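# Set the cable runway's far end onto the bracket

## Task

Put the far end of the cable runway down on the bracket, well seated and between its lugs. Then open the gripper and move the arms away. The runway must stay there without any robot holding it, or the goal is not met.

## Robot and tools

Robots and cameras: four identical i2rt Big YAM arms, named arm1, arm2, arm3 and arm4. Each has six revolute joints, a two-finger gripper and a wrist camera (arm1_cam_wrist to arm4_cam_wrist). A fixed room camera, cam_high, watches from above. With joints 1 and 6 at zero and the hand level and pointing forward, the wrist camera rides on top of the hand and looks toward the fingertips. The hand can reach about 1.0 m from the joint-1 axis. Each joint moves at its own speed, so the hand can sweep a wide path between postures.

Frames: all poses share one scene frame with its origin on the floor and +z up. "hand" is the point midway between the fingertips. Its z axis runs along the fingers, and its y axis is the direction the fingers open and close. The feet have real poses, but no output line prints them.

execute_actions(actions, cameras): actions is a list with either one action or none. An empty list moves nothing and only returns state and images. An action is an object keyed by arm name. Each arm gets a "joints" object of absolute targets, not offsets, and any subset of keys may be used. The keys, with units and allowed ranges:
- joint1_rad, -2.879 to 2.879 rad: turns the arm about its foot. Positive is counter-clockwise seen from above, and 0 faces the way the foot faces.
- joint2_rad, 0 to 3.141: the shoulder. At 0 the upper arm lies roughly level, pointing back. Increasing it lifts the arm and then brings it forward.
- joint3_rad, 0 to 3.019: the elbow. At 0 it is folded shut, and larger values open it.
- joint4_rad, -1.692 to 1.57: hand pitch. Positive tilts the fingers up.
- joint5_rad, -1.57 to 1.57: sideways hand swing. Positive goes to the arm's right.
- joint6_rad, -2.094 to 2.094: hand roll. Positive is clockwise when viewed from behind the hand.
- gripper_m, 0 to 0.093 m: the gap between the fingertips. Each finger can squeeze with roughly 50 to 62 N, and some grippers manage less.

A joint counts as done within these tolerances: ±0.045, ±0.14, ±0.09, ±0.055, ±0.03, ±0.035 rad and ±0.003 m. All motions in one action start at once and may finish at different times. Any joint or arm left out of an action may still be driving toward an earlier target. An unknown key or a value out of range rejects the whole call, and nothing moves. cameras lists which images to return: omitted, null or ["all"] means every camera, and [] means none. The "pictures" line gives the order of the images. If a result reports a stop, later motion calls in that same reply are skipped.

wait(seconds): 0 to 10 s with no new command. It returns the same output as an empty action.

zoom_image(camera, region): gives a closer look at the latest full image from one camera. region is [x0, y0, x1, y1] in image pixels, measured from the top-left corner, and can be at most 504 by 504. Images are 672x504.

read_manual(section): returns licence text only and has no effect on the robots.

finished_scene(scene): an integer that closes the current scene for good, and the result reports success. Use it only after the runway rests on its own and the arms have backed off.

Reading results: joint_positions gives the measured joints. joint_status says how each commanded motion ended:
- "off_target": the joint stopped short and may keep pushing.
- "contact_stop" or "time_out": the joint gives up its target and holds where it stopped. The exception is a timed-out joint that keeps a target no further than 0.375, 0.375, 0.113, 0.225, 0.075 and 0.3 rad (joints 1 to 6) from where it stands and keeps pushing; on_its_own lists it. To stop that push, command the joint's reported position.
- "not_followed": a safety check blocked the arm's joint targets, usually with a "cause:" line. The gripper part of the action still runs, and the arm may retry the blocked targets later.
In on_its_own, "held at" means the target a joint is holding, not its actual position. Joint torques are the total drive outputs for joints 1 to 6. They are never zero, are offset per arm and are noisy, so treat them only as a rough hint of contact. A target very close to the current position may produce no movement. Joints holding a load sag a little.

Heat: pushing or holding a load warms the motors. A MOTOR HOT line appears from 85 °C. At 100 °C an OVER-TEMPERATURE FAULT drops the whole arm, and joint_status shows "limit_stop_at_motor_heat". Once the arm has cooled, send the targets again.

Cameras: each calibration line gives K, the distortion D, and T_world_to_cam (4x4, metres) mapping scene coordinates into the camera frame. Real cameras can be off by a few degrees and millimetres. Wrist camera poses come from reported joint angles, so they carry extra error.

Cautions: the Big YAM does not stop on touch and keeps pushing, which can be forceful. Two robots pressing hard against each other ends the run in failure. The built-in clearance check can react too late, and it ignores fingers, gripper housings and wrist cameras. Do not drop, slam or shove objects, and do not send anything off the work area or onto the floor. Loose objects may now and then get a brief push from outside. The simulation keeps running between replies while the last commands are held.

Each tool is called after ">>>" in YAML: its name, and indented under it one key for each argument.

## Session

>>> execute_actions:
  actions: []

Scene clock: 0.00 s.
Joint torques (N m, as the arm reports them, + toward a larger angle): no reading
Motor temperatures (°C, as the motors report them): arm1=[22 21 20 23 23 21] | arm2=[24 21 21 21 20 21] | arm3=[22 21 22 24 21 23] | arm4=[21 21 21 24 24 24]
arm1.joint_positions: joint1_rad=-0.393 joint2_rad=+0.449 joint3_rad=+1.419 joint4_rad=-1.454 joint5_rad=+0.250 joint6_rad=+0.019 gripper_m=+0.095
arm1.joint_status: not commanded
arm1.hand: x=-0.8811 y=-0.3834 z=+1.3262 quat_wxyz=(-0.493, +0.345, -0.783, -0.159) (m; scene frame)
arm2.joint_positions: joint1_rad=+0.170 joint2_rad=+0.561 joint3_rad=+1.416 joint4_rad=-1.306 joint5_rad=+0.069 joint6_rad=+0.040 gripper_m=+0.094
arm2.joint_status: not commanded
arm2.hand: x=-0.3144 y=+0.3045 z=+1.3289 quat_wxyz=(-0.366, -0.622, -0.580, +0.378) (m; scene frame)
arm3.joint_positions: joint1_rad=-0.333 joint2_rad=+0.625 joint3_rad=+1.394 joint4_rad=-1.181 joint5_rad=-0.012 joint6_rad=-0.238 gripper_m=+0.094
arm3.joint_status: not commanded
arm3.hand: x=+0.6695 y=-0.2904 z=+1.4024 quat_wxyz=(-0.460, +0.605, -0.579, -0.298) (m; scene frame)
arm4.joint_positions: joint1_rad=-0.153 joint2_rad=+0.466 joint3_rad=+1.409 joint4_rad=-1.181 joint5_rad=+0.270 joint6_rad=+0.363 gripper_m=+0.095
arm4.joint_status: not commanded
arm4.hand: x=+1.1543 y=+0.3318 z=+1.4548 quat_wxyz=(-0.418, -0.709, -0.336, +0.457) (m; scene frame)
pictures: arm1_cam_wrist, arm2_cam_wrist, arm3_cam_wrist, arm4_cam_wrist, cam_high
Images, in order (width x height): arm1_cam_wrist 672x504, arm2_cam_wrist 672x504, arm3_cam_wrist 672x504, arm4_cam_wrist 672x504, cam_high 672x504.

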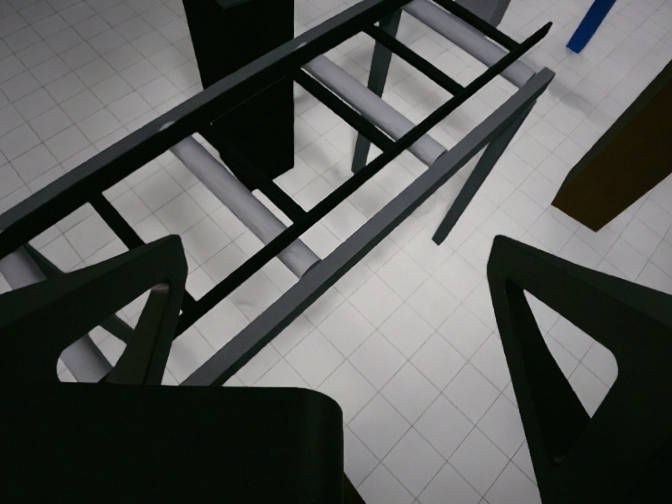

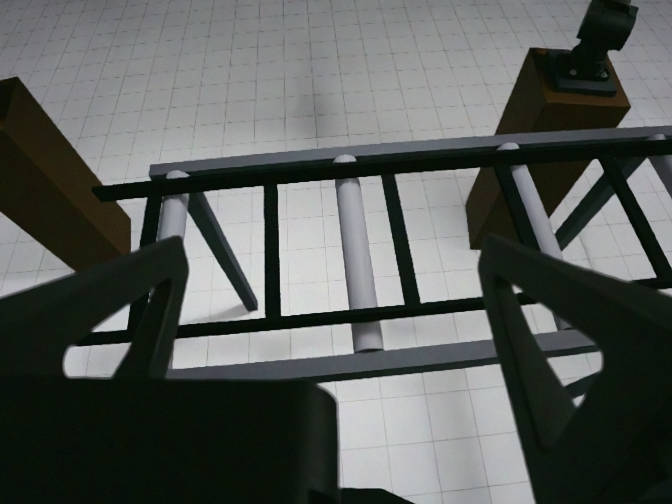

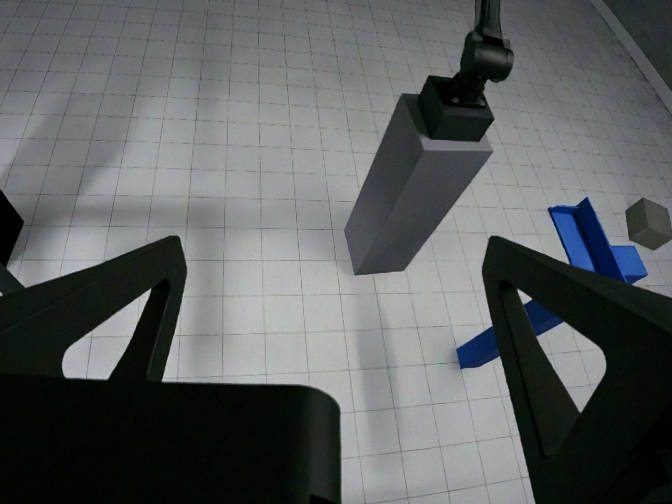

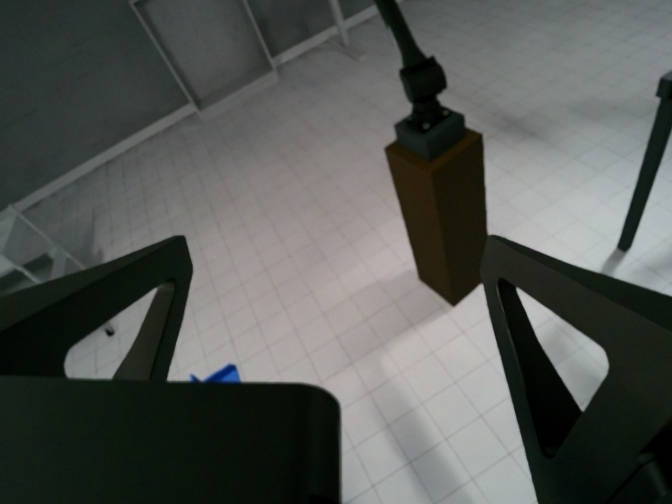

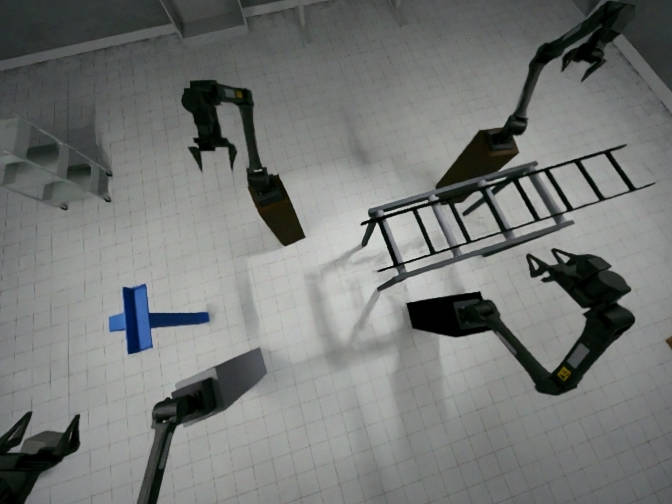

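>>> zoom_image:
  camera: "cam_high"
  region: [340, 120, 672, 320]

>>> zoom_image:
  camera: "cam_high"
  region: [80, 260, 240, 380]

>>> zoom_image:
  camera: "arm3_cam_wrist"
  region: [440, 170, 672, 380]

Region (340, 120, 672, 320) of cam_high's 672x504 image, scaled by 1.518, with more detail than that image has; it fills the top 304 rows of this view, and the rest is white.

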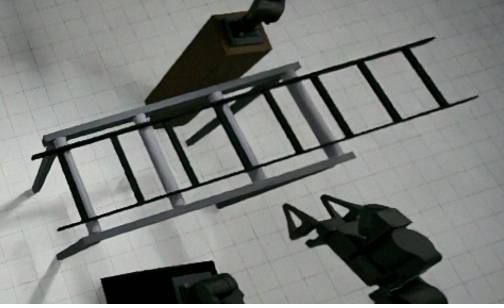

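Region (80, 260, 240, 380) of cam_high's 672x504 image, scaled by 3.150, with more detail than that image has; it fills the top 378 rows of this view, and the rest is white.

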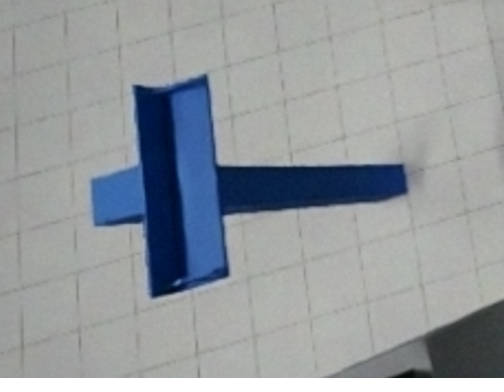

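Region (440, 170, 672, 380) of arm3_cam_wrist's 672x504 image, scaled by 2.172, with more detail than that image has; it fills the top 456 rows of this view, and the rest is white.

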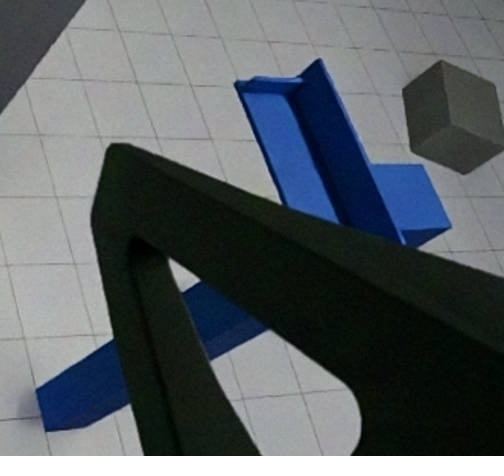

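>>> zoom_image:
  camera: "arm2_cam_wrist"
  region: [60, 130, 320, 380]

>>> zoom_image:
  camera: "arm1_cam_wrist"
  region: [280, 0, 600, 240]

Region (60, 130, 320, 380) of arm2_cam_wrist's 672x504 image, scaled by 1.938, with more detail than that image has; it fills the top 485 rows of this view, and the rest is white.

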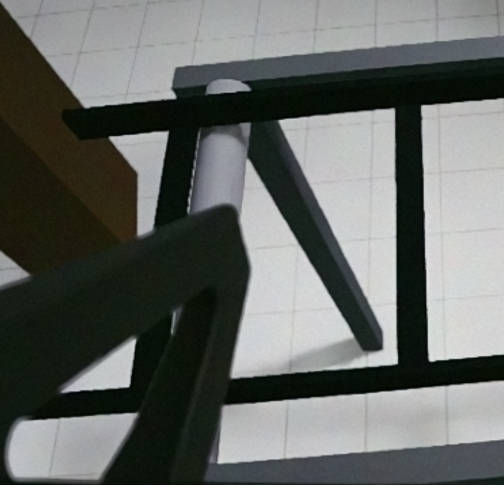

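Region (280, 0, 600, 240) of arm1_cam_wrist's 672x504 image, scaled by 1.575, with more detail than that image has; it fills the top 378 rows of this view, and the rest is white.

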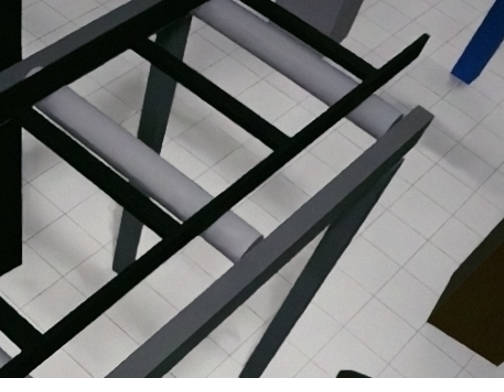

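>>> execute_actions:
  actions:
    - {"arm3": {"joints": {"joint1_rad": 0.806, "joint2_rad": 2.191, "joint3_rad": 1.977, "joint4_rad": -1.357, "joint5_rad": 0.0, "joint6_rad": -0.633, "gripper_m": 0.093}}, "arm4": {"joints": {"joint1_rad": 0.41, "joint2_rad": 0.8, "joint3_rad": 1.3, "joint4_rad": -1.25, "joint5_rad": 0.0, "joint6_rad": 0.0}}}
  cameras: ["arm3_cam_wrist", "arm4_cam_wrist", "cam_high"]

Scene clock: 122.00 s.
Joint torques (N m, as the arm reports them, + toward a larger angle): arm1=[ 1.29  5.98  7.12  2.38 -0.01 -0.11] | arm2=[ 0.42  2.46  9.85  2.09 -0.02 -0.04] | arm3=[  0.85 -19.55   8.75  -0.43  -0.11  -0.09] | arm4=[-0.98 -2.05 10.3   1.63 -0.06 -0.04]
Motor temperatures (°C, as the motors report them): arm1=[22 22 28 24 23 21] | arm2=[24 22 28 22 20 21] | arm3=[22 21 30 24 21 23] | arm4=[21 22 27 24 25 24]
arm1.joint_positions: joint1_rad=-0.393 joint2_rad=+0.449 joint3_rad=+1.419 joint4_rad=-1.454 joint5_rad=+0.250 joint6_rad=+0.019 gripper_m=+0.095
arm1.joint_status: not commanded
arm1.hand: x=-0.8811 y=-0.3834 z=+1.3262 quat_wxyz=(-0.493, +0.345, -0.783, -0.159) (m; scene frame)
arm2.joint_positions: joint1_rad=+0.170 joint2_rad=+0.561 joint3_rad=+1.416 joint4_rad=-1.306 joint5_rad=+0.069 joint6_rad=+0.040 gripper_m=+0.094
arm2.joint_status: not commanded
arm2.hand: x=-0.3144 y=+0.3045 z=+1.3289 quat_wxyz=(-0.366, -0.622, -0.580, +0.378) (m; scene frame)
arm3.joint_positions: joint1_rad=+0.801 joint2_rad=+2.218 joint3_rad=+1.954 joint4_rad=-1.347 joint5_rad=+0.001 joint6_rad=-0.623 gripper_m=+0.093
arm3.joint_status: all done
arm3.hand: x=+0.0879 y=-0.1442 z=+0.8742 quat_wxyz=(+0.012, +1.000, -0.008, +0.017) (m; scene frame)
arm4.joint_positions: joint1_rad=+0.404 joint2_rad=+0.801 joint3_rad=+1.279 joint4_rad=-1.241 joint5_rad=+0.002 joint6_rad=+0.009 gripper_m=+0.095
arm4.joint_status: all done
arm4.hand: x=+1.3587 y=+0.2052 z=+1.2960 quat_wxyz=(-0.332, -0.494, -0.776, +0.207) (m; scene frame)
pictures: arm3_cam_wrist, arm4_cam_wrist, cam_high
camera_calibration (this result's frames):
arm3_cam_wrist: T_world_to_cam=[[0.000283867, 0.999468, -0.0326022, 0.169182], [0.793095, 0.0196329, 0.608782, -0.590686], [0.609098, -0.0260294, -0.792667, 0.759214], [0, 0, 0, 1]] pos_world=[0.0059861, -0.137734, 0.966919]
arm4_cam_wrist: T_world_to_cam=[[-0.904733, -0.425815, -0.0117844, 1.33057], [-0.417649, 0.892148, -0.172166, 0.611938], [0.0838243, -0.150843, -0.984997, 1.31819], [0, 0, 0, 1]] pos_world=[1.34889, 0.21948, 1.41945]
Images, in order (width x height): arm3_cam_wrist 672x504, arm4_cam_wrist 672x504, cam_high 672x504.

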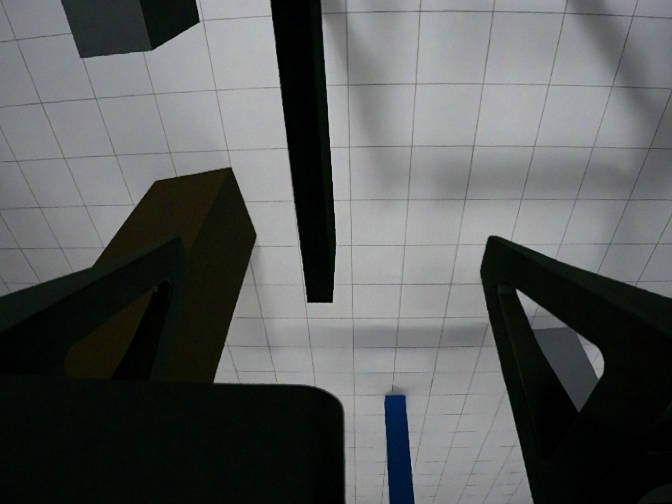

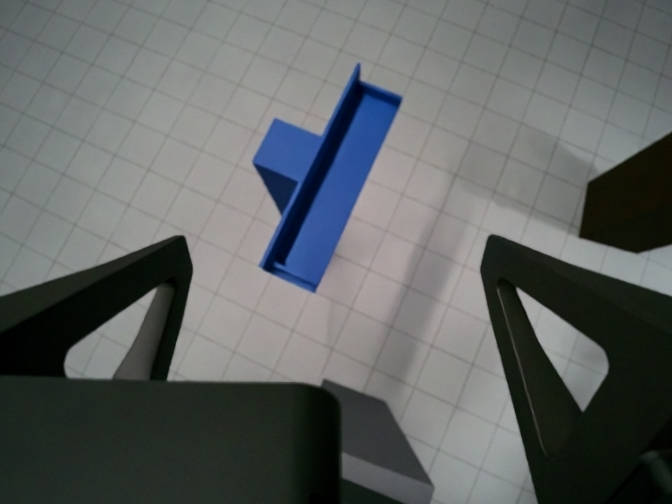

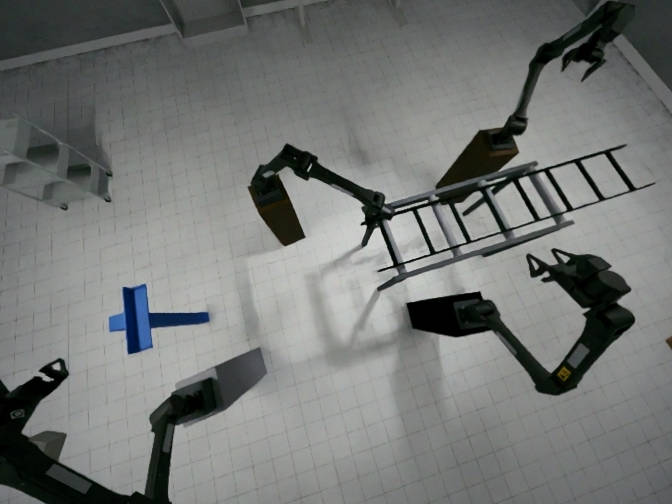

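>>> zoom_image:
  camera: "arm4_cam_wrist"
  region: [230, 50, 430, 310]

>>> zoom_image:
  camera: "arm3_cam_wrist"
  region: [200, 0, 440, 320]

Region (230, 50, 430, 310) of arm4_cam_wrist's 672x504 image, scaled by 1.938, with more detail than that image has; it fills the left 388 columns of this view, and the rest is white.

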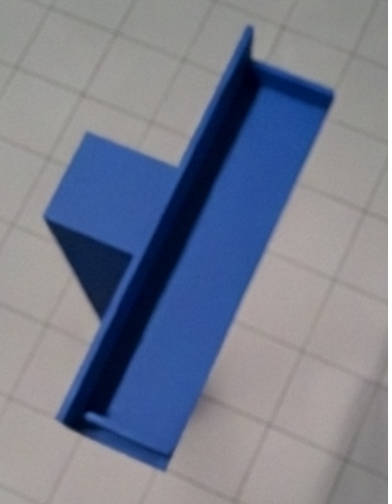

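Region (200, 0, 440, 320) of arm3_cam_wrist's 672x504 image, scaled by 1.575, with more detail than that image has; it fills the left 378 columns of this view, and the rest is white.

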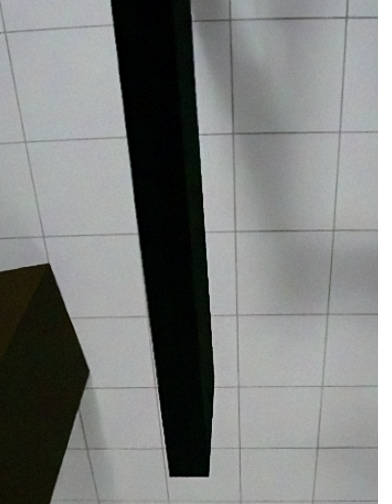

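>>> execute_actions:
  actions:
    - {"arm3": {"joints": {"joint1_rad": 0.816, "joint2_rad": 2.255, "joint3_rad": 1.84, "joint4_rad": -1.10, "joint5_rad": 0.0, "joint6_rad": -0.63}}}
  cameras: ["arm3_cam_wrist", "arm2_cam_wrist"]

Scene clock: 162.73 s.
Joint torques (N m, as the arm reports them, + toward a larger angle): arm1=[ 1.04  6.    7.08  2.35 -0.02 -0.1 ] | arm2=[ 0.42  2.47  9.84  2.09 -0.02 -0.05] | arm3=[  1.02 -18.55   7.     0.84  -0.1   -0.05] | arm4=[-0.98 -1.95 10.32  1.63 -0.06 -0.06]
Motor temperatures (°C, as the motors report them): arm1=[22 22 29 24 23 21] | arm2=[24 22 29 22 20 21] | arm3=[22 29 31 24 21 23] | arm4=[21 21 29 24 25 24]
arm1.joint_positions: joint1_rad=-0.393 joint2_rad=+0.449 joint3_rad=+1.419 joint4_rad=-1.454 joint5_rad=+0.250 joint6_rad=+0.019 gripper_m=+0.095
arm1.joint_status: not commanded
arm1.hand: x=-0.8811 y=-0.3834 z=+1.3262 quat_wxyz=(-0.493, +0.345, -0.783, -0.159) (m; scene frame)
arm2.joint_positions: joint1_rad=+0.170 joint2_rad=+0.561 joint3_rad=+1.416 joint4_rad=-1.306 joint5_rad=+0.069 joint6_rad=+0.040 gripper_m=+0.094
arm2.joint_status: not commanded
arm2.hand: x=-0.3144 y=+0.3045 z=+1.3289 quat_wxyz=(-0.366, -0.622, -0.580, +0.378) (m; scene frame)
arm3.joint_positions: joint1_rad=+0.811 joint2_rad=+2.267 joint3_rad=+1.836 joint4_rad=-1.113 joint5_rad=+0.001 joint6_rad=-0.623 gripper_m=+0.093
arm3.joint_status: all done
arm3.hand: x=+0.0785 y=-0.1452 z=+0.8001 quat_wxyz=(-0.008, +1.000, -0.003, -0.010) (m; scene frame)
arm4.joint_positions: joint1_rad=+0.404 joint2_rad=+0.801 joint3_rad=+1.279 joint4_rad=-1.241 joint5_rad=+0.002 joint6_rad=+0.008 gripper_m=+0.095
arm4.joint_status: not commanded
arm4.hand: x=+1.3587 y=+0.2052 z=+1.2960 quat_wxyz=(-0.332, -0.494, -0.776, +0.207) (m; scene frame)
pictures: arm2_cam_wrist, arm3_cam_wrist
camera_calibration (this result's frames):
arm3_cam_wrist: T_world_to_cam=[[-0.00993093, 0.999925, 0.00720325, 0.136721], [0.82458, 0.00411406, 0.56573, -0.508284], [0.565658, 0.0115579, -0.824559, 0.740546], [0, 0, 0, 1]] pos_world=[0.00158349, -0.143178, 0.89719]
Images, in order (width x height): arm2_cam_wrist 672x504, arm3_cam_wrist 672x504.

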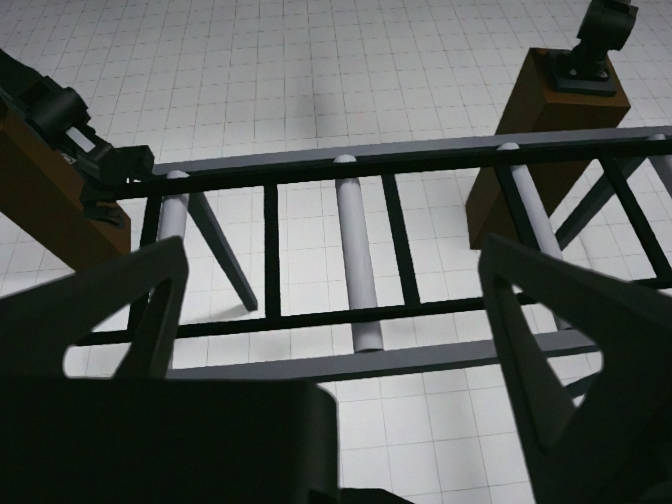

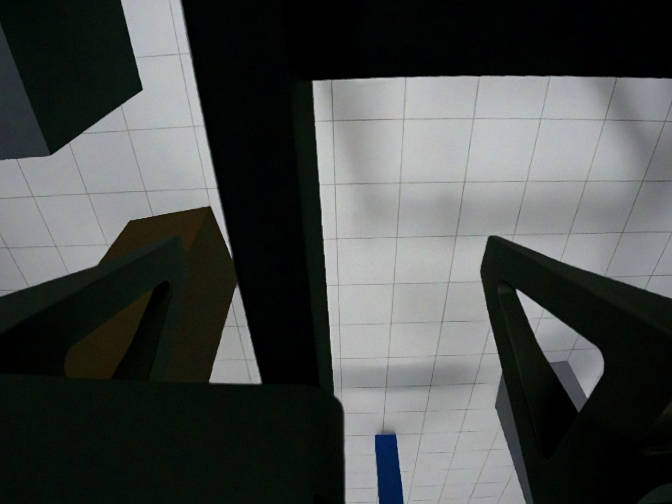

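>>> execute_actions:
  actions:
    - {"arm3": {"joints": {"joint1_rad": 0.832, "gripper_m": 0.0}}}
  cameras: ["arm3_cam_wrist", "arm2_cam_wrist"]

Scene clock: 170.03 s.
Joint torques (N m, as the arm reports them, + toward a larger angle): arm1=[ 0.97  6.04  7.15  2.34 -0.02 -0.11] | arm2=[ 0.44  2.48  9.84  2.1  -0.02 -0.05] | arm3=[  1.05 -18.61   7.07   0.69  -0.37   0.19] | arm4=[-1.13 -2.01 10.32  1.7  -0.06 -0.07]
Motor temperatures (°C, as the motors report them): arm1=[22 22 29 24 23 21] | arm2=[24 22 29 22 20 21] | arm3=[22 30 31 24 21 23] | arm4=[21 21 29 24 25 24]
arm1.joint_positions: joint1_rad=-0.393 joint2_rad=+0.449 joint3_rad=+1.419 joint4_rad=-1.454 joint5_rad=+0.250 joint6_rad=+0.019 gripper_m=+0.095
arm1.joint_status: not commanded
arm1.hand: x=-0.8811 y=-0.3834 z=+1.3262 quat_wxyz=(-0.493, +0.345, -0.783, -0.159) (m; scene frame)
arm2.joint_positions: joint1_rad=+0.170 joint2_rad=+0.561 joint3_rad=+1.416 joint4_rad=-1.306 joint5_rad=+0.069 joint6_rad=+0.040 gripper_m=+0.094
arm2.joint_status: not commanded
arm2.hand: x=-0.3144 y=+0.3045 z=+1.3289 quat_wxyz=(-0.366, -0.622, -0.580, +0.378) (m; scene frame)
arm3.joint_positions: joint1_rad=+0.826 joint2_rad=+2.267 joint3_rad=+1.836 joint4_rad=-1.110 joint5_rad=+0.007 joint6_rad=-0.647 gripper_m=+0.007
arm3.joint_status: gripper_m off_target (ended at +0.007, target +0.000); the others done
arm3.hand: x=+0.0724 y=-0.1521 z=+0.8001 quat_wxyz=(-0.011, +1.000, +0.017, -0.010) (m; scene frame)
arm4.joint_positions: joint1_rad=+0.404 joint2_rad=+0.801 joint3_rad=+1.279 joint4_rad=-1.241 joint5_rad=+0.002 joint6_rad=+0.008 gripper_m=+0.095
arm4.joint_status: not commanded
arm4.hand: x=+1.3587 y=+0.2052 z=+1.2960 quat_wxyz=(-0.332, -0.494, -0.776, +0.207) (m; scene frame)
pictures: arm2_cam_wrist, arm3_cam_wrist
camera_calibration (this result's frames):
arm3_cam_wrist: T_world_to_cam=[[-0.0490346, 0.99869, 0.0146175, 0.140337], [0.823181, 0.0321202, 0.56687, -0.499835], [0.565658, 0.039829, -0.823678, 0.747664], [0, 0, 0, 1]] pos_world=[-0.0045863, -0.153877, 0.897124]
Images, in order (width x height): arm2_cam_wrist 672x504, arm3_cam_wrist 672x504.

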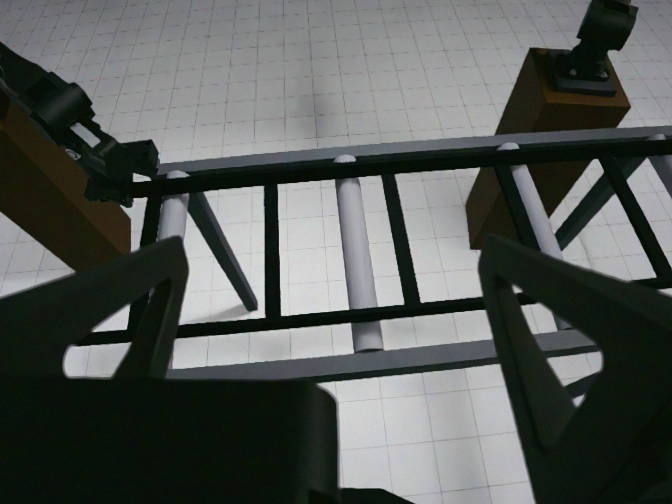

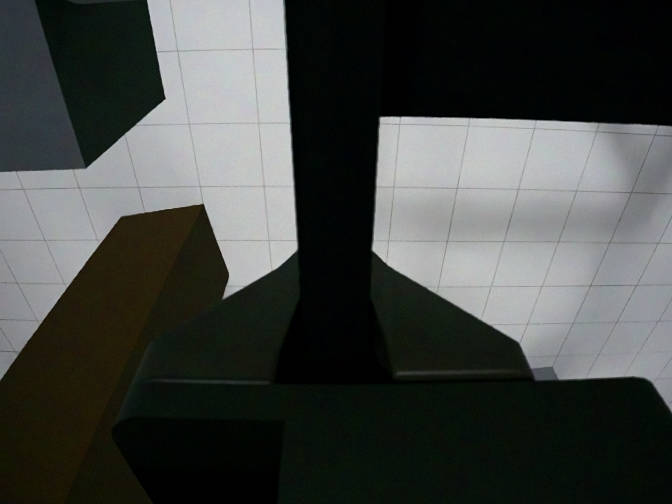

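>>> execute_actions:
  actions:
    - {"arm3": {"joints": {"joint1_rad": 0.69, "joint2_rad": 2.03, "joint3_rad": 1.452, "joint4_rad": -0.96, "joint5_rad": 0.0, "joint6_rad": -0.785}}}
  cameras: ["arm2_cam_wrist", "cam_high"]

Scene clock: 208.10 s.
Joint torques (N m, as the arm reports them, + toward a larger angle): arm1=[ 1.3   6.15  7.05  2.34 -0.02 -0.09] | arm2=[ 0.41  2.48  9.85  2.09 -0.02 -0.05] | arm3=[  1.98 -15.45   8.42  -0.46  -0.27   0.21] | arm4=[-0.67 -1.64 10.36  1.72 -0.07 -0.05]
Motor temperatures (°C, as the motors report them): arm1=[22 22 30 24 23 21] | arm2=[24 22 29 22 20 21] | arm3=[22 31 30 24 21 23] | arm4=[21 21 30 24 25 24]
arm1.joint_positions: joint1_rad=-0.393 joint2_rad=+0.449 joint3_rad=+1.419 joint4_rad=-1.454 joint5_rad=+0.250 joint6_rad=+0.019 gripper_m=+0.095
arm1.joint_status: not commanded
arm1.hand: x=-0.8811 y=-0.3834 z=+1.3262 quat_wxyz=(-0.493, +0.345, -0.783, -0.159) (m; scene frame)
arm2.joint_positions: joint1_rad=+0.170 joint2_rad=+0.561 joint3_rad=+1.416 joint4_rad=-1.306 joint5_rad=+0.069 joint6_rad=+0.040 gripper_m=+0.094
arm2.joint_status: not commanded
arm2.hand: x=-0.3144 y=+0.3045 z=+1.3289 quat_wxyz=(-0.366, -0.622, -0.580, +0.378) (m; scene frame)
arm3.joint_positions: joint1_rad=+0.675 joint2_rad=+2.041 joint3_rad=+1.418 joint4_rad=-0.947 joint5_rad=+0.004 joint6_rad=-0.803 gripper_m=+0.007
arm3.joint_status: all done
arm3.hand: x=+0.2138 y=-0.1482 z=+0.7969 quat_wxyz=(-0.002, +1.000, +0.019, +0.001) (m; scene frame)
arm4.joint_positions: joint1_rad=+0.404 joint2_rad=+0.801 joint3_rad=+1.279 joint4_rad=-1.241 joint5_rad=+0.002 joint6_rad=+0.008 gripper_m=+0.095
arm4.joint_status: not commanded
arm4.hand: x=+1.3587 y=+0.2052 z=+1.2960 quat_wxyz=(-0.332, -0.494, -0.776, +0.207) (m; scene frame)
pictures: arm2_cam_wrist, cam_high
Images, in order (width x height): arm2_cam_wrist 672x504, cam_high 672x504.

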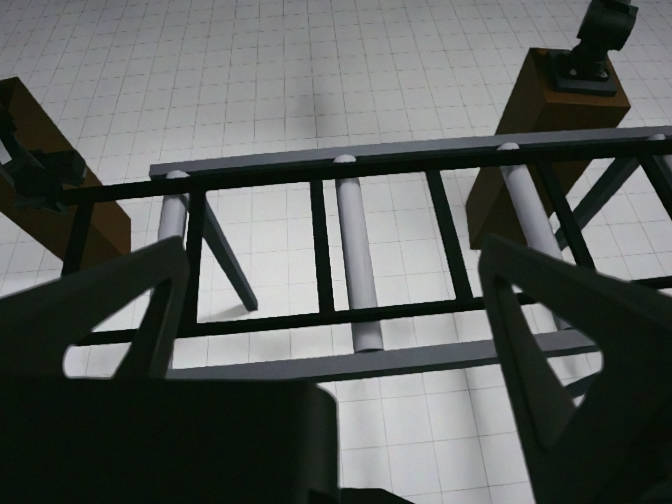

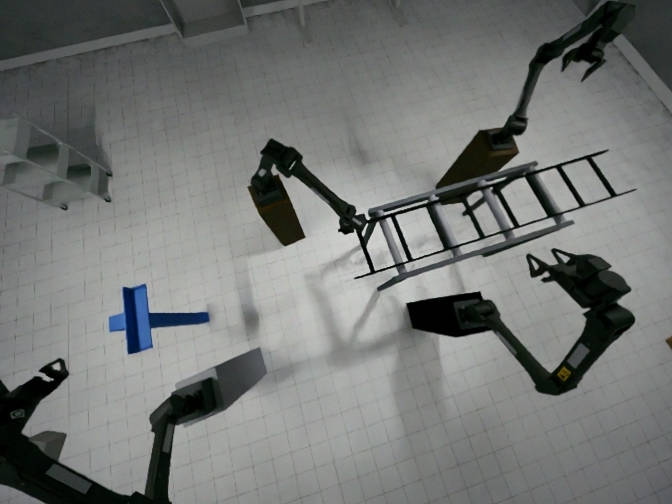

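>>> execute_actions:
  actions:
    - {"arm3": {"joints": {"joint1_rad": 0.50, "joint2_rad": 1.85, "joint3_rad": 1.14, "joint4_rad": -0.84, "joint5_rad": 0.0, "joint6_rad": -0.975}}, "arm4": {"joints": {"joint1_rad": -1.068, "joint2_rad": 2.155, "joint3_rad": 2.075, "joint4_rad": -1.455, "joint5_rad": 0.0, "joint6_rad": 0.53, "gripper_m": 0.093}}}
  cameras: []

>>> execute_actions:
  actions:
    - {"arm3": {"joints": {"joint1_rad": 0.15, "joint2_rad": 1.70, "joint3_rad": 0.91, "joint4_rad": -0.76, "joint5_rad": 0.0, "joint6_rad": -1.325}}}
  cameras: ["cam_high", "arm4_cam_wrist"]

Scene clock: 249.60 s.
Joint torques (N m, as the arm reports them, + toward a larger angle): arm1=[ 1.22  5.92  7.08  2.36 -0.03 -0.11] | arm2=[ 0.41  2.49  9.84  2.07 -0.01 -0.05] | arm3=[  1.37 -13.45   6.69  -1.02  -0.64   0.12] | arm4=[ -1.68 -23.04  12.47   0.1    0.07   0.09]
Motor temperatures (°C, as the motors report them): arm1=[22 22 31 24 23 21] | arm2=[24 22 30 22 20 21] | arm3=[22 30 32 24 22 23] | arm4=[21 22 32 24 25 24]
arm1.joint_positions: joint1_rad=-0.393 joint2_rad=+0.449 joint3_rad=+1.419 joint4_rad=-1.454 joint5_rad=+0.250 joint6_rad=+0.019 gripper_m=+0.095
arm1.joint_status: not commanded
arm1.hand: x=-0.8811 y=-0.3834 z=+1.3262 quat_wxyz=(-0.493, +0.345, -0.783, -0.159) (m; scene frame)
arm2.joint_positions: joint1_rad=+0.170 joint2_rad=+0.561 joint3_rad=+1.416 joint4_rad=-1.306 joint5_rad=+0.069 joint6_rad=+0.040 gripper_m=+0.094
arm2.joint_status: not commanded
arm2.hand: x=-0.3144 y=+0.3045 z=+1.3289 quat_wxyz=(-0.366, -0.622, -0.580, +0.378) (m; scene frame)
arm3.joint_positions: joint1_rad=+0.491 joint2_rad=+1.871 joint3_rad=+1.123 joint4_rad=-0.816 joint5_rad=+0.012 joint6_rad=-0.985 gripper_m=+0.007
arm3.joint_status: all done
arm3.hand: x=+0.3423 y=-0.1480 z=+0.7946 quat_wxyz=(-0.006, +1.000, +0.018, +0.003) (m; scene frame)
arm4.joint_positions: joint1_rad=-1.066 joint2_rad=+2.186 joint3_rad=+2.025 joint4_rad=-1.444 joint5_rad=+0.000 joint6_rad=+0.523 gripper_m=+0.093
arm4.joint_status: all done
arm4.hand: x=+0.6526 y=+0.1534 z=+0.9327 quat_wxyz=(+0.011, -1.000, -0.013, -0.015) (m; scene frame)
pictures: none
No camera images: the call's "cameras" was empty. Leave "cameras" out to get every camera's image.

Scene clock: 251.63 s.
Joint torques (N m, as the arm reports them, + toward a larger angle): arm1=[ 1.27  6.    7.11  2.28 -0.02 -0.09] | arm2=[ 0.43  2.47  9.84  2.09 -0.02 -0.04] | arm3=[  0.42 -11.88   5.9   -0.82  -0.5   -0.05] | arm4=[ -2.03 -23.2   12.4    0.07   0.08   0.08]
Motor temperatures (°C, as the motors report them): arm1=[22 22 31 24 23 21] | arm2=[24 22 30 22 20 21] | arm3=[22 30 32 24 22 23] | arm4=[21 23 32 24 25 24]
arm1.joint_positions: joint1_rad=-0.393 joint2_rad=+0.449 joint3_rad=+1.419 joint4_rad=-1.454 joint5_rad=+0.250 joint6_rad=+0.019 gripper_m=+0.095
arm1.joint_status: not commanded
arm1.hand: x=-0.8811 y=-0.3834 z=+1.3262 quat_wxyz=(-0.493, +0.345, -0.783, -0.159) (m; scene frame)
arm2.joint_positions: joint1_rad=+0.170 joint2_rad=+0.561 joint3_rad=+1.416 joint4_rad=-1.306 joint5_rad=+0.069 joint6_rad=+0.040 gripper_m=+0.094
arm2.joint_status: not commanded
arm2.hand: x=-0.3144 y=+0.3045 z=+1.3289 quat_wxyz=(-0.366, -0.622, -0.580, +0.378) (m; scene frame)
arm3.joint_positions: joint1_rad=+0.151 joint2_rad=+1.731 joint3_rad=+0.897 joint4_rad=-0.741 joint5_rad=+0.008 joint6_rad=-1.319 gripper_m=+0.007
arm3.joint_status: all done
arm3.hand: x=+0.5093 y=-0.1506 z=+0.7930 quat_wxyz=(+0.001, +1.000, +0.015, +0.005) (m; scene frame)
arm4.joint_positions: joint1_rad=-1.066 joint2_rad=+2.186 joint3_rad=+2.025 joint4_rad=-1.444 joint5_rad=+0.000 joint6_rad=+0.523 gripper_m=+0.093
arm4.joint_status: not commanded
arm4.hand: x=+0.6526 y=+0.1534 z=+0.9327 quat_wxyz=(+0.011, -1.000, -0.013, -0.015) (m; scene frame)
pictures: arm4_cam_wrist, cam_high
camera_calibration (this result's frames):
arm4_cam_wrist: T_world_to_cam=[[-0.0232879, 0.99954, 0.0194379, -0.15767], [0.788751, 0.00642328, 0.614679, -1.0846], [0.614271, 0.0296463, -0.788538, 0.454609], [0, 0, 0, 1]] pos_world=[0.572554, 0.151087, 1.02822]
Images, in order (width x height): arm4_cam_wrist 672x504, cam_high 672x504.

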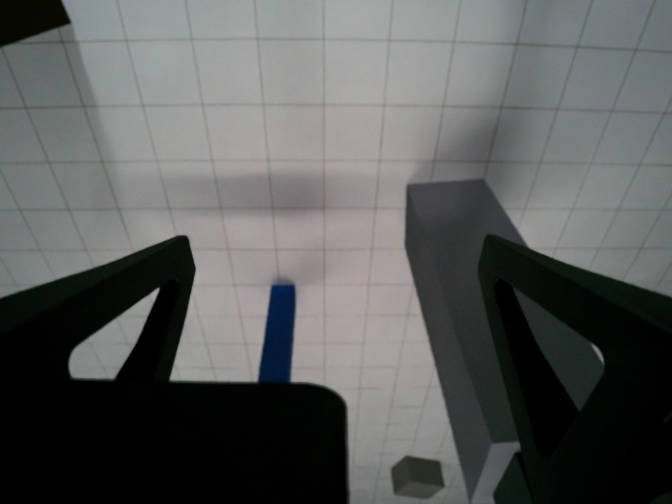

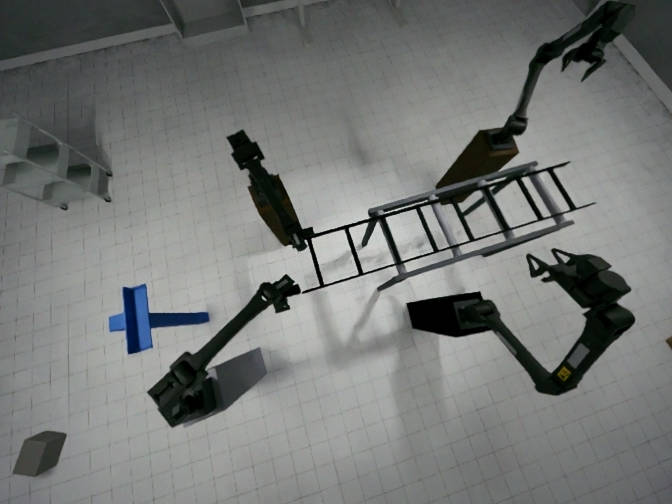

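>>> execute_actions:
  actions:
    - {"arm3": {"joints": {"joint1_rad": -0.16, "joint2_rad": 1.675, "joint3_rad": 0.855, "joint4_rad": -0.74, "joint5_rad": 0.0, "joint6_rad": -1.63}}}
  cameras: []

>>> execute_actions:
  actions:
    - {"arm3": {"joints": {"joint1_rad": -0.476, "joint2_rad": 1.73, "joint3_rad": 0.935, "joint4_rad": -0.755, "joint5_rad": 0.0, "joint6_rad": -1.945}}}
  cameras: ["cam_high", "arm4_cam_wrist"]

Scene clock: 266.13 s.
Joint torques (N m, as the arm reports them, + toward a larger angle): arm1=[ 1.06  5.94  7.09  2.32 -0.02 -0.11] | arm2=[ 0.42  2.48  9.84  2.08 -0.02 -0.05] | arm3=[ -0.23 -11.27   4.88  -0.36  -0.29  -0.1 ] | arm4=[ -1.71 -23.21  12.38   0.1    0.05   0.1 ]
Motor temperatures (°C, as the motors report them): arm1=[22 22 31 24 23 21] | arm2=[24 22 31 22 20 21] | arm3=[22 29 31 24 22 23] | arm4=[21 26 33 24 25 24]
arm1.joint_positions: joint1_rad=-0.393 joint2_rad=+0.449 joint3_rad=+1.419 joint4_rad=-1.454 joint5_rad=+0.250 joint6_rad=+0.019 gripper_m=+0.095
arm1.joint_status: not commanded
arm1.hand: x=-0.8811 y=-0.3834 z=+1.3262 quat_wxyz=(-0.493, +0.345, -0.783, -0.159) (m; scene frame)
arm2.joint_positions: joint1_rad=+0.170 joint2_rad=+0.561 joint3_rad=+1.416 joint4_rad=-1.306 joint5_rad=+0.069 joint6_rad=+0.040 gripper_m=+0.094
arm2.joint_status: not commanded
arm2.hand: x=-0.3144 y=+0.3045 z=+1.3289 quat_wxyz=(-0.366, -0.622, -0.580, +0.378) (m; scene frame)
arm3.joint_positions: joint1_rad=-0.151 joint2_rad=+1.704 joint3_rad=+0.855 joint4_rad=-0.731 joint5_rad=+0.004 joint6_rad=-1.618 gripper_m=+0.007
arm3.joint_status: all done
arm3.hand: x=+0.6290 y=-0.1509 z=+0.7923 quat_wxyz=(+0.005, +1.000, +0.013, +0.002) (m; scene frame)
arm4.joint_positions: joint1_rad=-1.066 joint2_rad=+2.186 joint3_rad=+2.025 joint4_rad=-1.444 joint5_rad=+0.000 joint6_rad=+0.523 gripper_m=+0.093
arm4.joint_status: not commanded
arm4.hand: x=+0.6526 y=+0.1534 z=+0.9327 quat_wxyz=(+0.011, -1.000, -0.013, -0.015) (m; scene frame)
pictures: none
No camera images: the call's "cameras" was empty. Leave "cameras" out to get every camera's image.

Scene clock: 267.83 s.
Joint torques (N m, as the arm reports them, + toward a larger angle): arm1=[ 1.18  5.91  7.04  2.39 -0.03 -0.1 ] | arm2=[ 0.47  2.49  9.84  2.09 -0.02 -0.05] | arm3=[  0.33 -11.12   6.05   0.58  -0.6   -0.09] | arm4=[ -1.85 -23.2   12.47   0.03   0.05   0.11]
Motor temperatures (°C, as the motors report them): arm1=[22 22 31 24 23 21] | arm2=[24 22 31 22 20 21] | arm3=[22 29 31 24 22 23] | arm4=[21 26 34 24 25 24]
arm1.joint_positions: joint1_rad=-0.393 joint2_rad=+0.449 joint3_rad=+1.419 joint4_rad=-1.454 joint5_rad=+0.250 joint6_rad=+0.019 gripper_m=+0.095
arm1.joint_status: not commanded
arm1.hand: x=-0.8811 y=-0.3834 z=+1.3262 quat_wxyz=(-0.493, +0.345, -0.783, -0.159) (m; scene frame)
arm2.joint_positions: joint1_rad=+0.170 joint2_rad=+0.561 joint3_rad=+1.416 joint4_rad=-1.306 joint5_rad=+0.069 joint6_rad=+0.040 gripper_m=+0.094
arm2.joint_status: not commanded
arm2.hand: x=-0.3144 y=+0.3045 z=+1.3289 quat_wxyz=(-0.366, -0.622, -0.580, +0.378) (m; scene frame)
arm3.joint_positions: joint1_rad=-0.474 joint2_rad=+1.747 joint3_rad=+0.919 joint4_rad=-0.767 joint5_rad=+0.011 joint6_rad=-1.934 gripper_m=+0.007
arm3.joint_status: all done
arm3.hand: x=+0.7595 y=-0.1569 z=+0.7926 quat_wxyz=(+0.013, +1.000, +0.010, +0.001) (m; scene frame)
arm4.joint_positions: joint1_rad=-1.066 joint2_rad=+2.186 joint3_rad=+2.025 joint4_rad=-1.444 joint5_rad=+0.000 joint6_rad=+0.523 gripper_m=+0.093
arm4.joint_status: not commanded
arm4.hand: x=+0.6526 y=+0.1534 z=+0.9327 quat_wxyz=(+0.011, -1.000, -0.013, -0.015) (m; scene frame)
pictures: arm4_cam_wrist, cam_high
camera_calibration (this result's frames):
arm4_cam_wrist: T_world_to_cam=[[-0.0232879, 0.99954, 0.0194379, -0.15767], [0.788751, 0.00642328, 0.614679, -1.0846], [0.614271, 0.0296463, -0.788538, 0.454609], [0, 0, 0, 1]] pos_world=[0.572554, 0.151087, 1.02822]
Images, in order (width x height): arm4_cam_wrist 672x504, cam_high 672x504.

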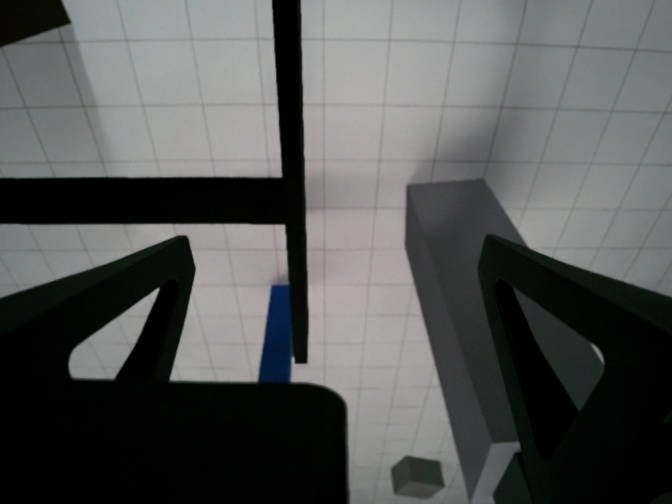

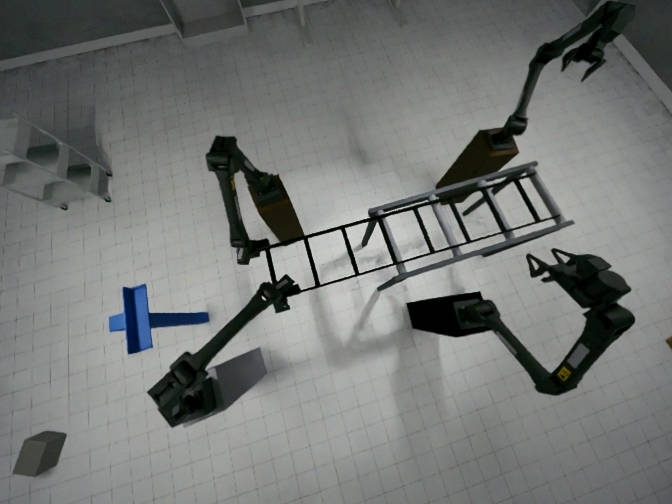

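>>> execute_actions:
  actions:
    - {"arm4": {"joints": {"joint1_rad": -1.052, "joint2_rad": 2.31, "joint3_rad": 1.972, "joint4_rad": -1.19, "joint5_rad": 0.0, "joint6_rad": 0.535}}}
  cameras: ["arm4_cam_wrist", "cam_high"]

Scene clock: 283.97 s.
Joint torques (N m, as the arm reports them, + toward a larger angle): arm1=[ 1.22  6.    7.09  2.39 -0.02 -0.11] | arm2=[ 0.46  2.47  9.84  2.09 -0.02 -0.05] | arm3=[  0.31 -11.03   6.07   0.57  -0.6   -0.1 ] | arm4=[ -0.28 -22.63   8.92   1.38   0.06   0.1 ]
Motor temperatures (°C, as the motors report them): arm1=[22 22 31 24 23 21] | arm2=[24 22 31 22 20 21] | arm3=[22 28 31 24 22 23] | arm4=[21 28 34 24 25 24]
arm1.joint_positions: joint1_rad=-0.393 joint2_rad=+0.449 joint3_rad=+1.419 joint4_rad=-1.454 joint5_rad=+0.250 joint6_rad=+0.019 gripper_m=+0.095
arm1.joint_status: not commanded
arm1.hand: x=-0.8811 y=-0.3834 z=+1.3262 quat_wxyz=(-0.493, +0.345, -0.783, -0.159) (m; scene frame)
arm2.joint_positions: joint1_rad=+0.170 joint2_rad=+0.561 joint3_rad=+1.416 joint4_rad=-1.306 joint5_rad=+0.069 joint6_rad=+0.040 gripper_m=+0.094
arm2.joint_status: not commanded
arm2.hand: x=-0.3144 y=+0.3045 z=+1.3289 quat_wxyz=(-0.366, -0.622, -0.580, +0.378) (m; scene frame)
arm3.joint_positions: joint1_rad=-0.474 joint2_rad=+1.747 joint3_rad=+0.919 joint4_rad=-0.767 joint5_rad=+0.011 joint6_rad=-1.934 gripper_m=+0.007
arm3.joint_status: not commanded
arm3.hand: x=+0.7595 y=-0.1569 z=+0.7926 quat_wxyz=(+0.013, +1.000, +0.010, +0.001) (m; scene frame)
arm4.joint_positions: joint1_rad=-1.064 joint2_rad=+2.330 joint3_rad=+1.958 joint4_rad=-1.203 joint5_rad=+0.000 joint6_rad=+0.527 gripper_m=+0.093
arm4.joint_status: all done
arm4.hand: x=+0.6347 y=+0.1412 z=+0.8127 quat_wxyz=(+0.004, -1.000, -0.012, -0.003) (m; scene frame)
pictures: arm4_cam_wrist, cam_high
camera_calibration (this result's frames):
arm4_cam_wrist: T_world_to_cam=[[-0.0211788, 0.999765, 0.0045333, -0.132754], [0.804139, 0.01434, 0.594269, -0.990974], [0.594064, 0.0162313, -0.804254, 0.398784], [0, 0, 0, 1]] pos_world=[0.557165, 0.14046, 0.91023]
Images, in order (width x height): arm4_cam_wrist 672x504, cam_high 672x504.

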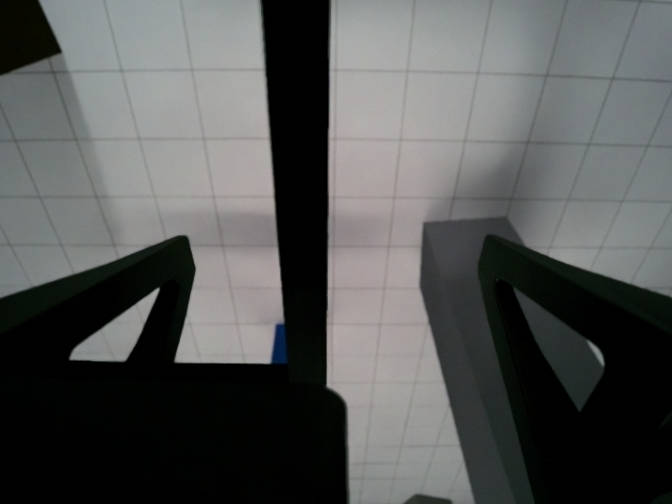

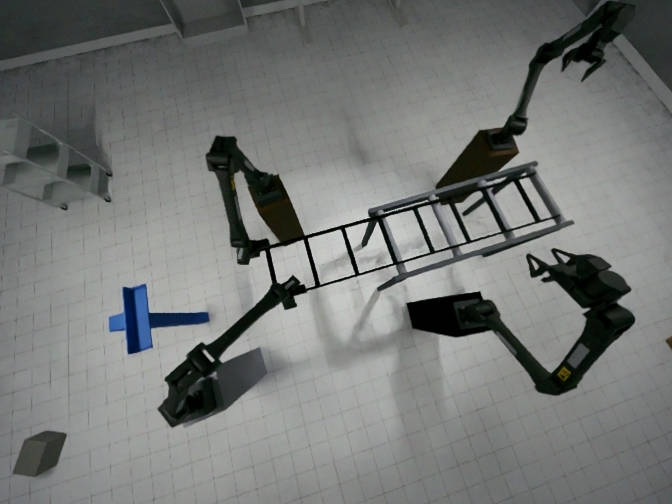

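>>> execute_actions:
  actions:
    - {"arm4": {"joints": {"joint1_rad": -1.042, "gripper_m": 0.0}}, "arm3": {"joints": {"gripper_m": 0.07}}}
  cameras: ["arm4_cam_wrist"]

Scene clock: 291.30 s.
Joint torques (N m, as the arm reports them, + toward a larger angle): arm1=[ 1.24  5.69  7.06  2.37 -0.02 -0.1 ] | arm2=[ 0.46  2.5   9.84  2.09 -0.02 -0.05] | arm3=[  0.23 -11.27   6.04   0.5   -0.31  -0.09] | arm4=[ -0.47 -22.93   9.01   1.18   0.11  -0.09]
Motor temperatures (°C, as the motors report them): arm1=[22 22 31 24 23 21] | arm2=[24 22 31 22 20 21] | arm3=[22 28 31 24 22 23] | arm4=[21 28 33 24 25 24]
arm1.joint_positions: joint1_rad=-0.393 joint2_rad=+0.449 joint3_rad=+1.419 joint4_rad=-1.454 joint5_rad=+0.250 joint6_rad=+0.019 gripper_m=+0.095
arm1.joint_status: not commanded
arm1.hand: x=-0.8811 y=-0.3834 z=+1.3262 quat_wxyz=(-0.493, +0.345, -0.783, -0.159) (m; scene frame)
arm2.joint_positions: joint1_rad=+0.170 joint2_rad=+0.561 joint3_rad=+1.416 joint4_rad=-1.306 joint5_rad=+0.069 joint6_rad=+0.040 gripper_m=+0.094
arm2.joint_status: not commanded
arm2.hand: x=-0.3144 y=+0.3045 z=+1.3289 quat_wxyz=(-0.366, -0.622, -0.580, +0.378) (m; scene frame)
arm3.joint_positions: joint1_rad=-0.474 joint2_rad=+1.747 joint3_rad=+0.919 joint4_rad=-0.766 joint5_rad=+0.004 joint6_rad=-1.935 gripper_m=+0.070
arm3.joint_status: all done
arm3.hand: x=+0.7586 y=-0.1562 z=+0.7926 quat_wxyz=(+0.011, +1.000, +0.010, -0.002) (m; scene frame)
arm4.joint_positions: joint1_rad=-1.051 joint2_rad=+2.330 joint3_rad=+1.958 joint4_rad=-1.200 joint5_rad=-0.002 joint6_rad=+0.548 gripper_m=+0.009
arm4.joint_status: gripper_m off_target (ended at +0.009, target +0.000); the others done
arm4.hand: x=+0.6387 y=+0.1334 z=+0.8127 quat_wxyz=(+0.002, -1.000, -0.007, -0.002) (m; scene frame)
pictures: arm4_cam_wrist
camera_calibration (this result's frames):
arm4_cam_wrist: T_world_to_cam=[[-0.0120181, 0.999927, 0.00139892, -0.128201], [0.805219, 0.0088484, 0.592911, -0.992885], [0.592855, 0.00825209, -0.805267, 0.399186], [0, 0, 0, 1]] pos_world=[0.56129, 0.133683, 0.910323]
Images, in order (width x height): arm4_cam_wrist 672x504.

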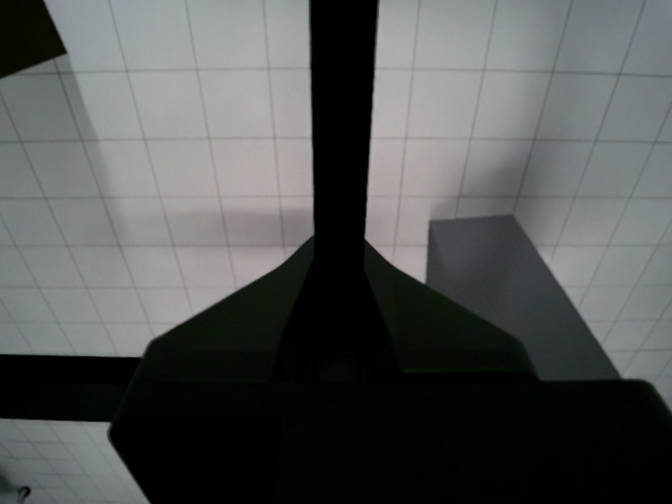

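>>> execute_actions:
  actions:
    - {"arm3": {"joints": {"joint2_rad": 1.45, "joint3_rad": 0.94, "joint4_rad": -0.93, "gripper_m": 0.093}}}
  cameras: []

Scene clock: 308.10 s.
Joint torques (N m, as the arm reports them, + toward a larger angle): arm1=[ 1.1   5.88  7.09  2.33 -0.03 -0.1 ] | arm2=[ 0.38  2.49  9.85  2.1  -0.02 -0.04] | arm3=[ 0.31 -7.14  8.   -0.18 -0.3  -0.07] | arm4=[ -0.67 -22.98   8.91   1.28   0.11  -0.08]
Motor temperatures (°C, as the motors report them): arm1=[22 22 31 24 23 21] | arm2=[24 22 31 22 20 21] | arm3=[22 28 31 24 22 23] | arm4=[21 30 32 24 25 24]
arm1.joint_positions: joint1_rad=-0.393 joint2_rad=+0.449 joint3_rad=+1.419 joint4_rad=-1.454 joint5_rad=+0.250 joint6_rad=+0.019 gripper_m=+0.095
arm1.joint_status: not commanded
arm1.hand: x=-0.8811 y=-0.3834 z=+1.3262 quat_wxyz=(-0.493, +0.345, -0.783, -0.159) (m; scene frame)
arm2.joint_positions: joint1_rad=+0.170 joint2_rad=+0.561 joint3_rad=+1.416 joint4_rad=-1.306 joint5_rad=+0.069 joint6_rad=+0.040 gripper_m=+0.094
arm2.joint_status: not commanded
arm2.hand: x=-0.3144 y=+0.3045 z=+1.3289 quat_wxyz=(-0.366, -0.622, -0.580, +0.378) (m; scene frame)
arm3.joint_positions: joint1_rad=-0.474 joint2_rad=+1.441 joint3_rad=+0.919 joint4_rad=-0.919 joint5_rad=+0.004 joint6_rad=-1.935 gripper_m=+0.093
arm3.joint_status: all done
arm3.hand: x=+0.7569 y=-0.1608 z=+0.9089 quat_wxyz=(-0.060, +0.998, +0.010, +0.024) (m; scene frame)
arm4.joint_positions: joint1_rad=-1.051 joint2_rad=+2.330 joint3_rad=+1.958 joint4_rad=-1.200 joint5_rad=-0.002 joint6_rad=+0.548 gripper_m=+0.009
arm4.joint_status: not commanded
arm4.hand: x=+0.6387 y=+0.1334 z=+0.8127 quat_wxyz=(+0.002, -1.000, -0.007, -0.002) (m; scene frame)
pictures: none
No camera images: the call's "cameras" was empty. Leave "cameras" out to get every camera's image.


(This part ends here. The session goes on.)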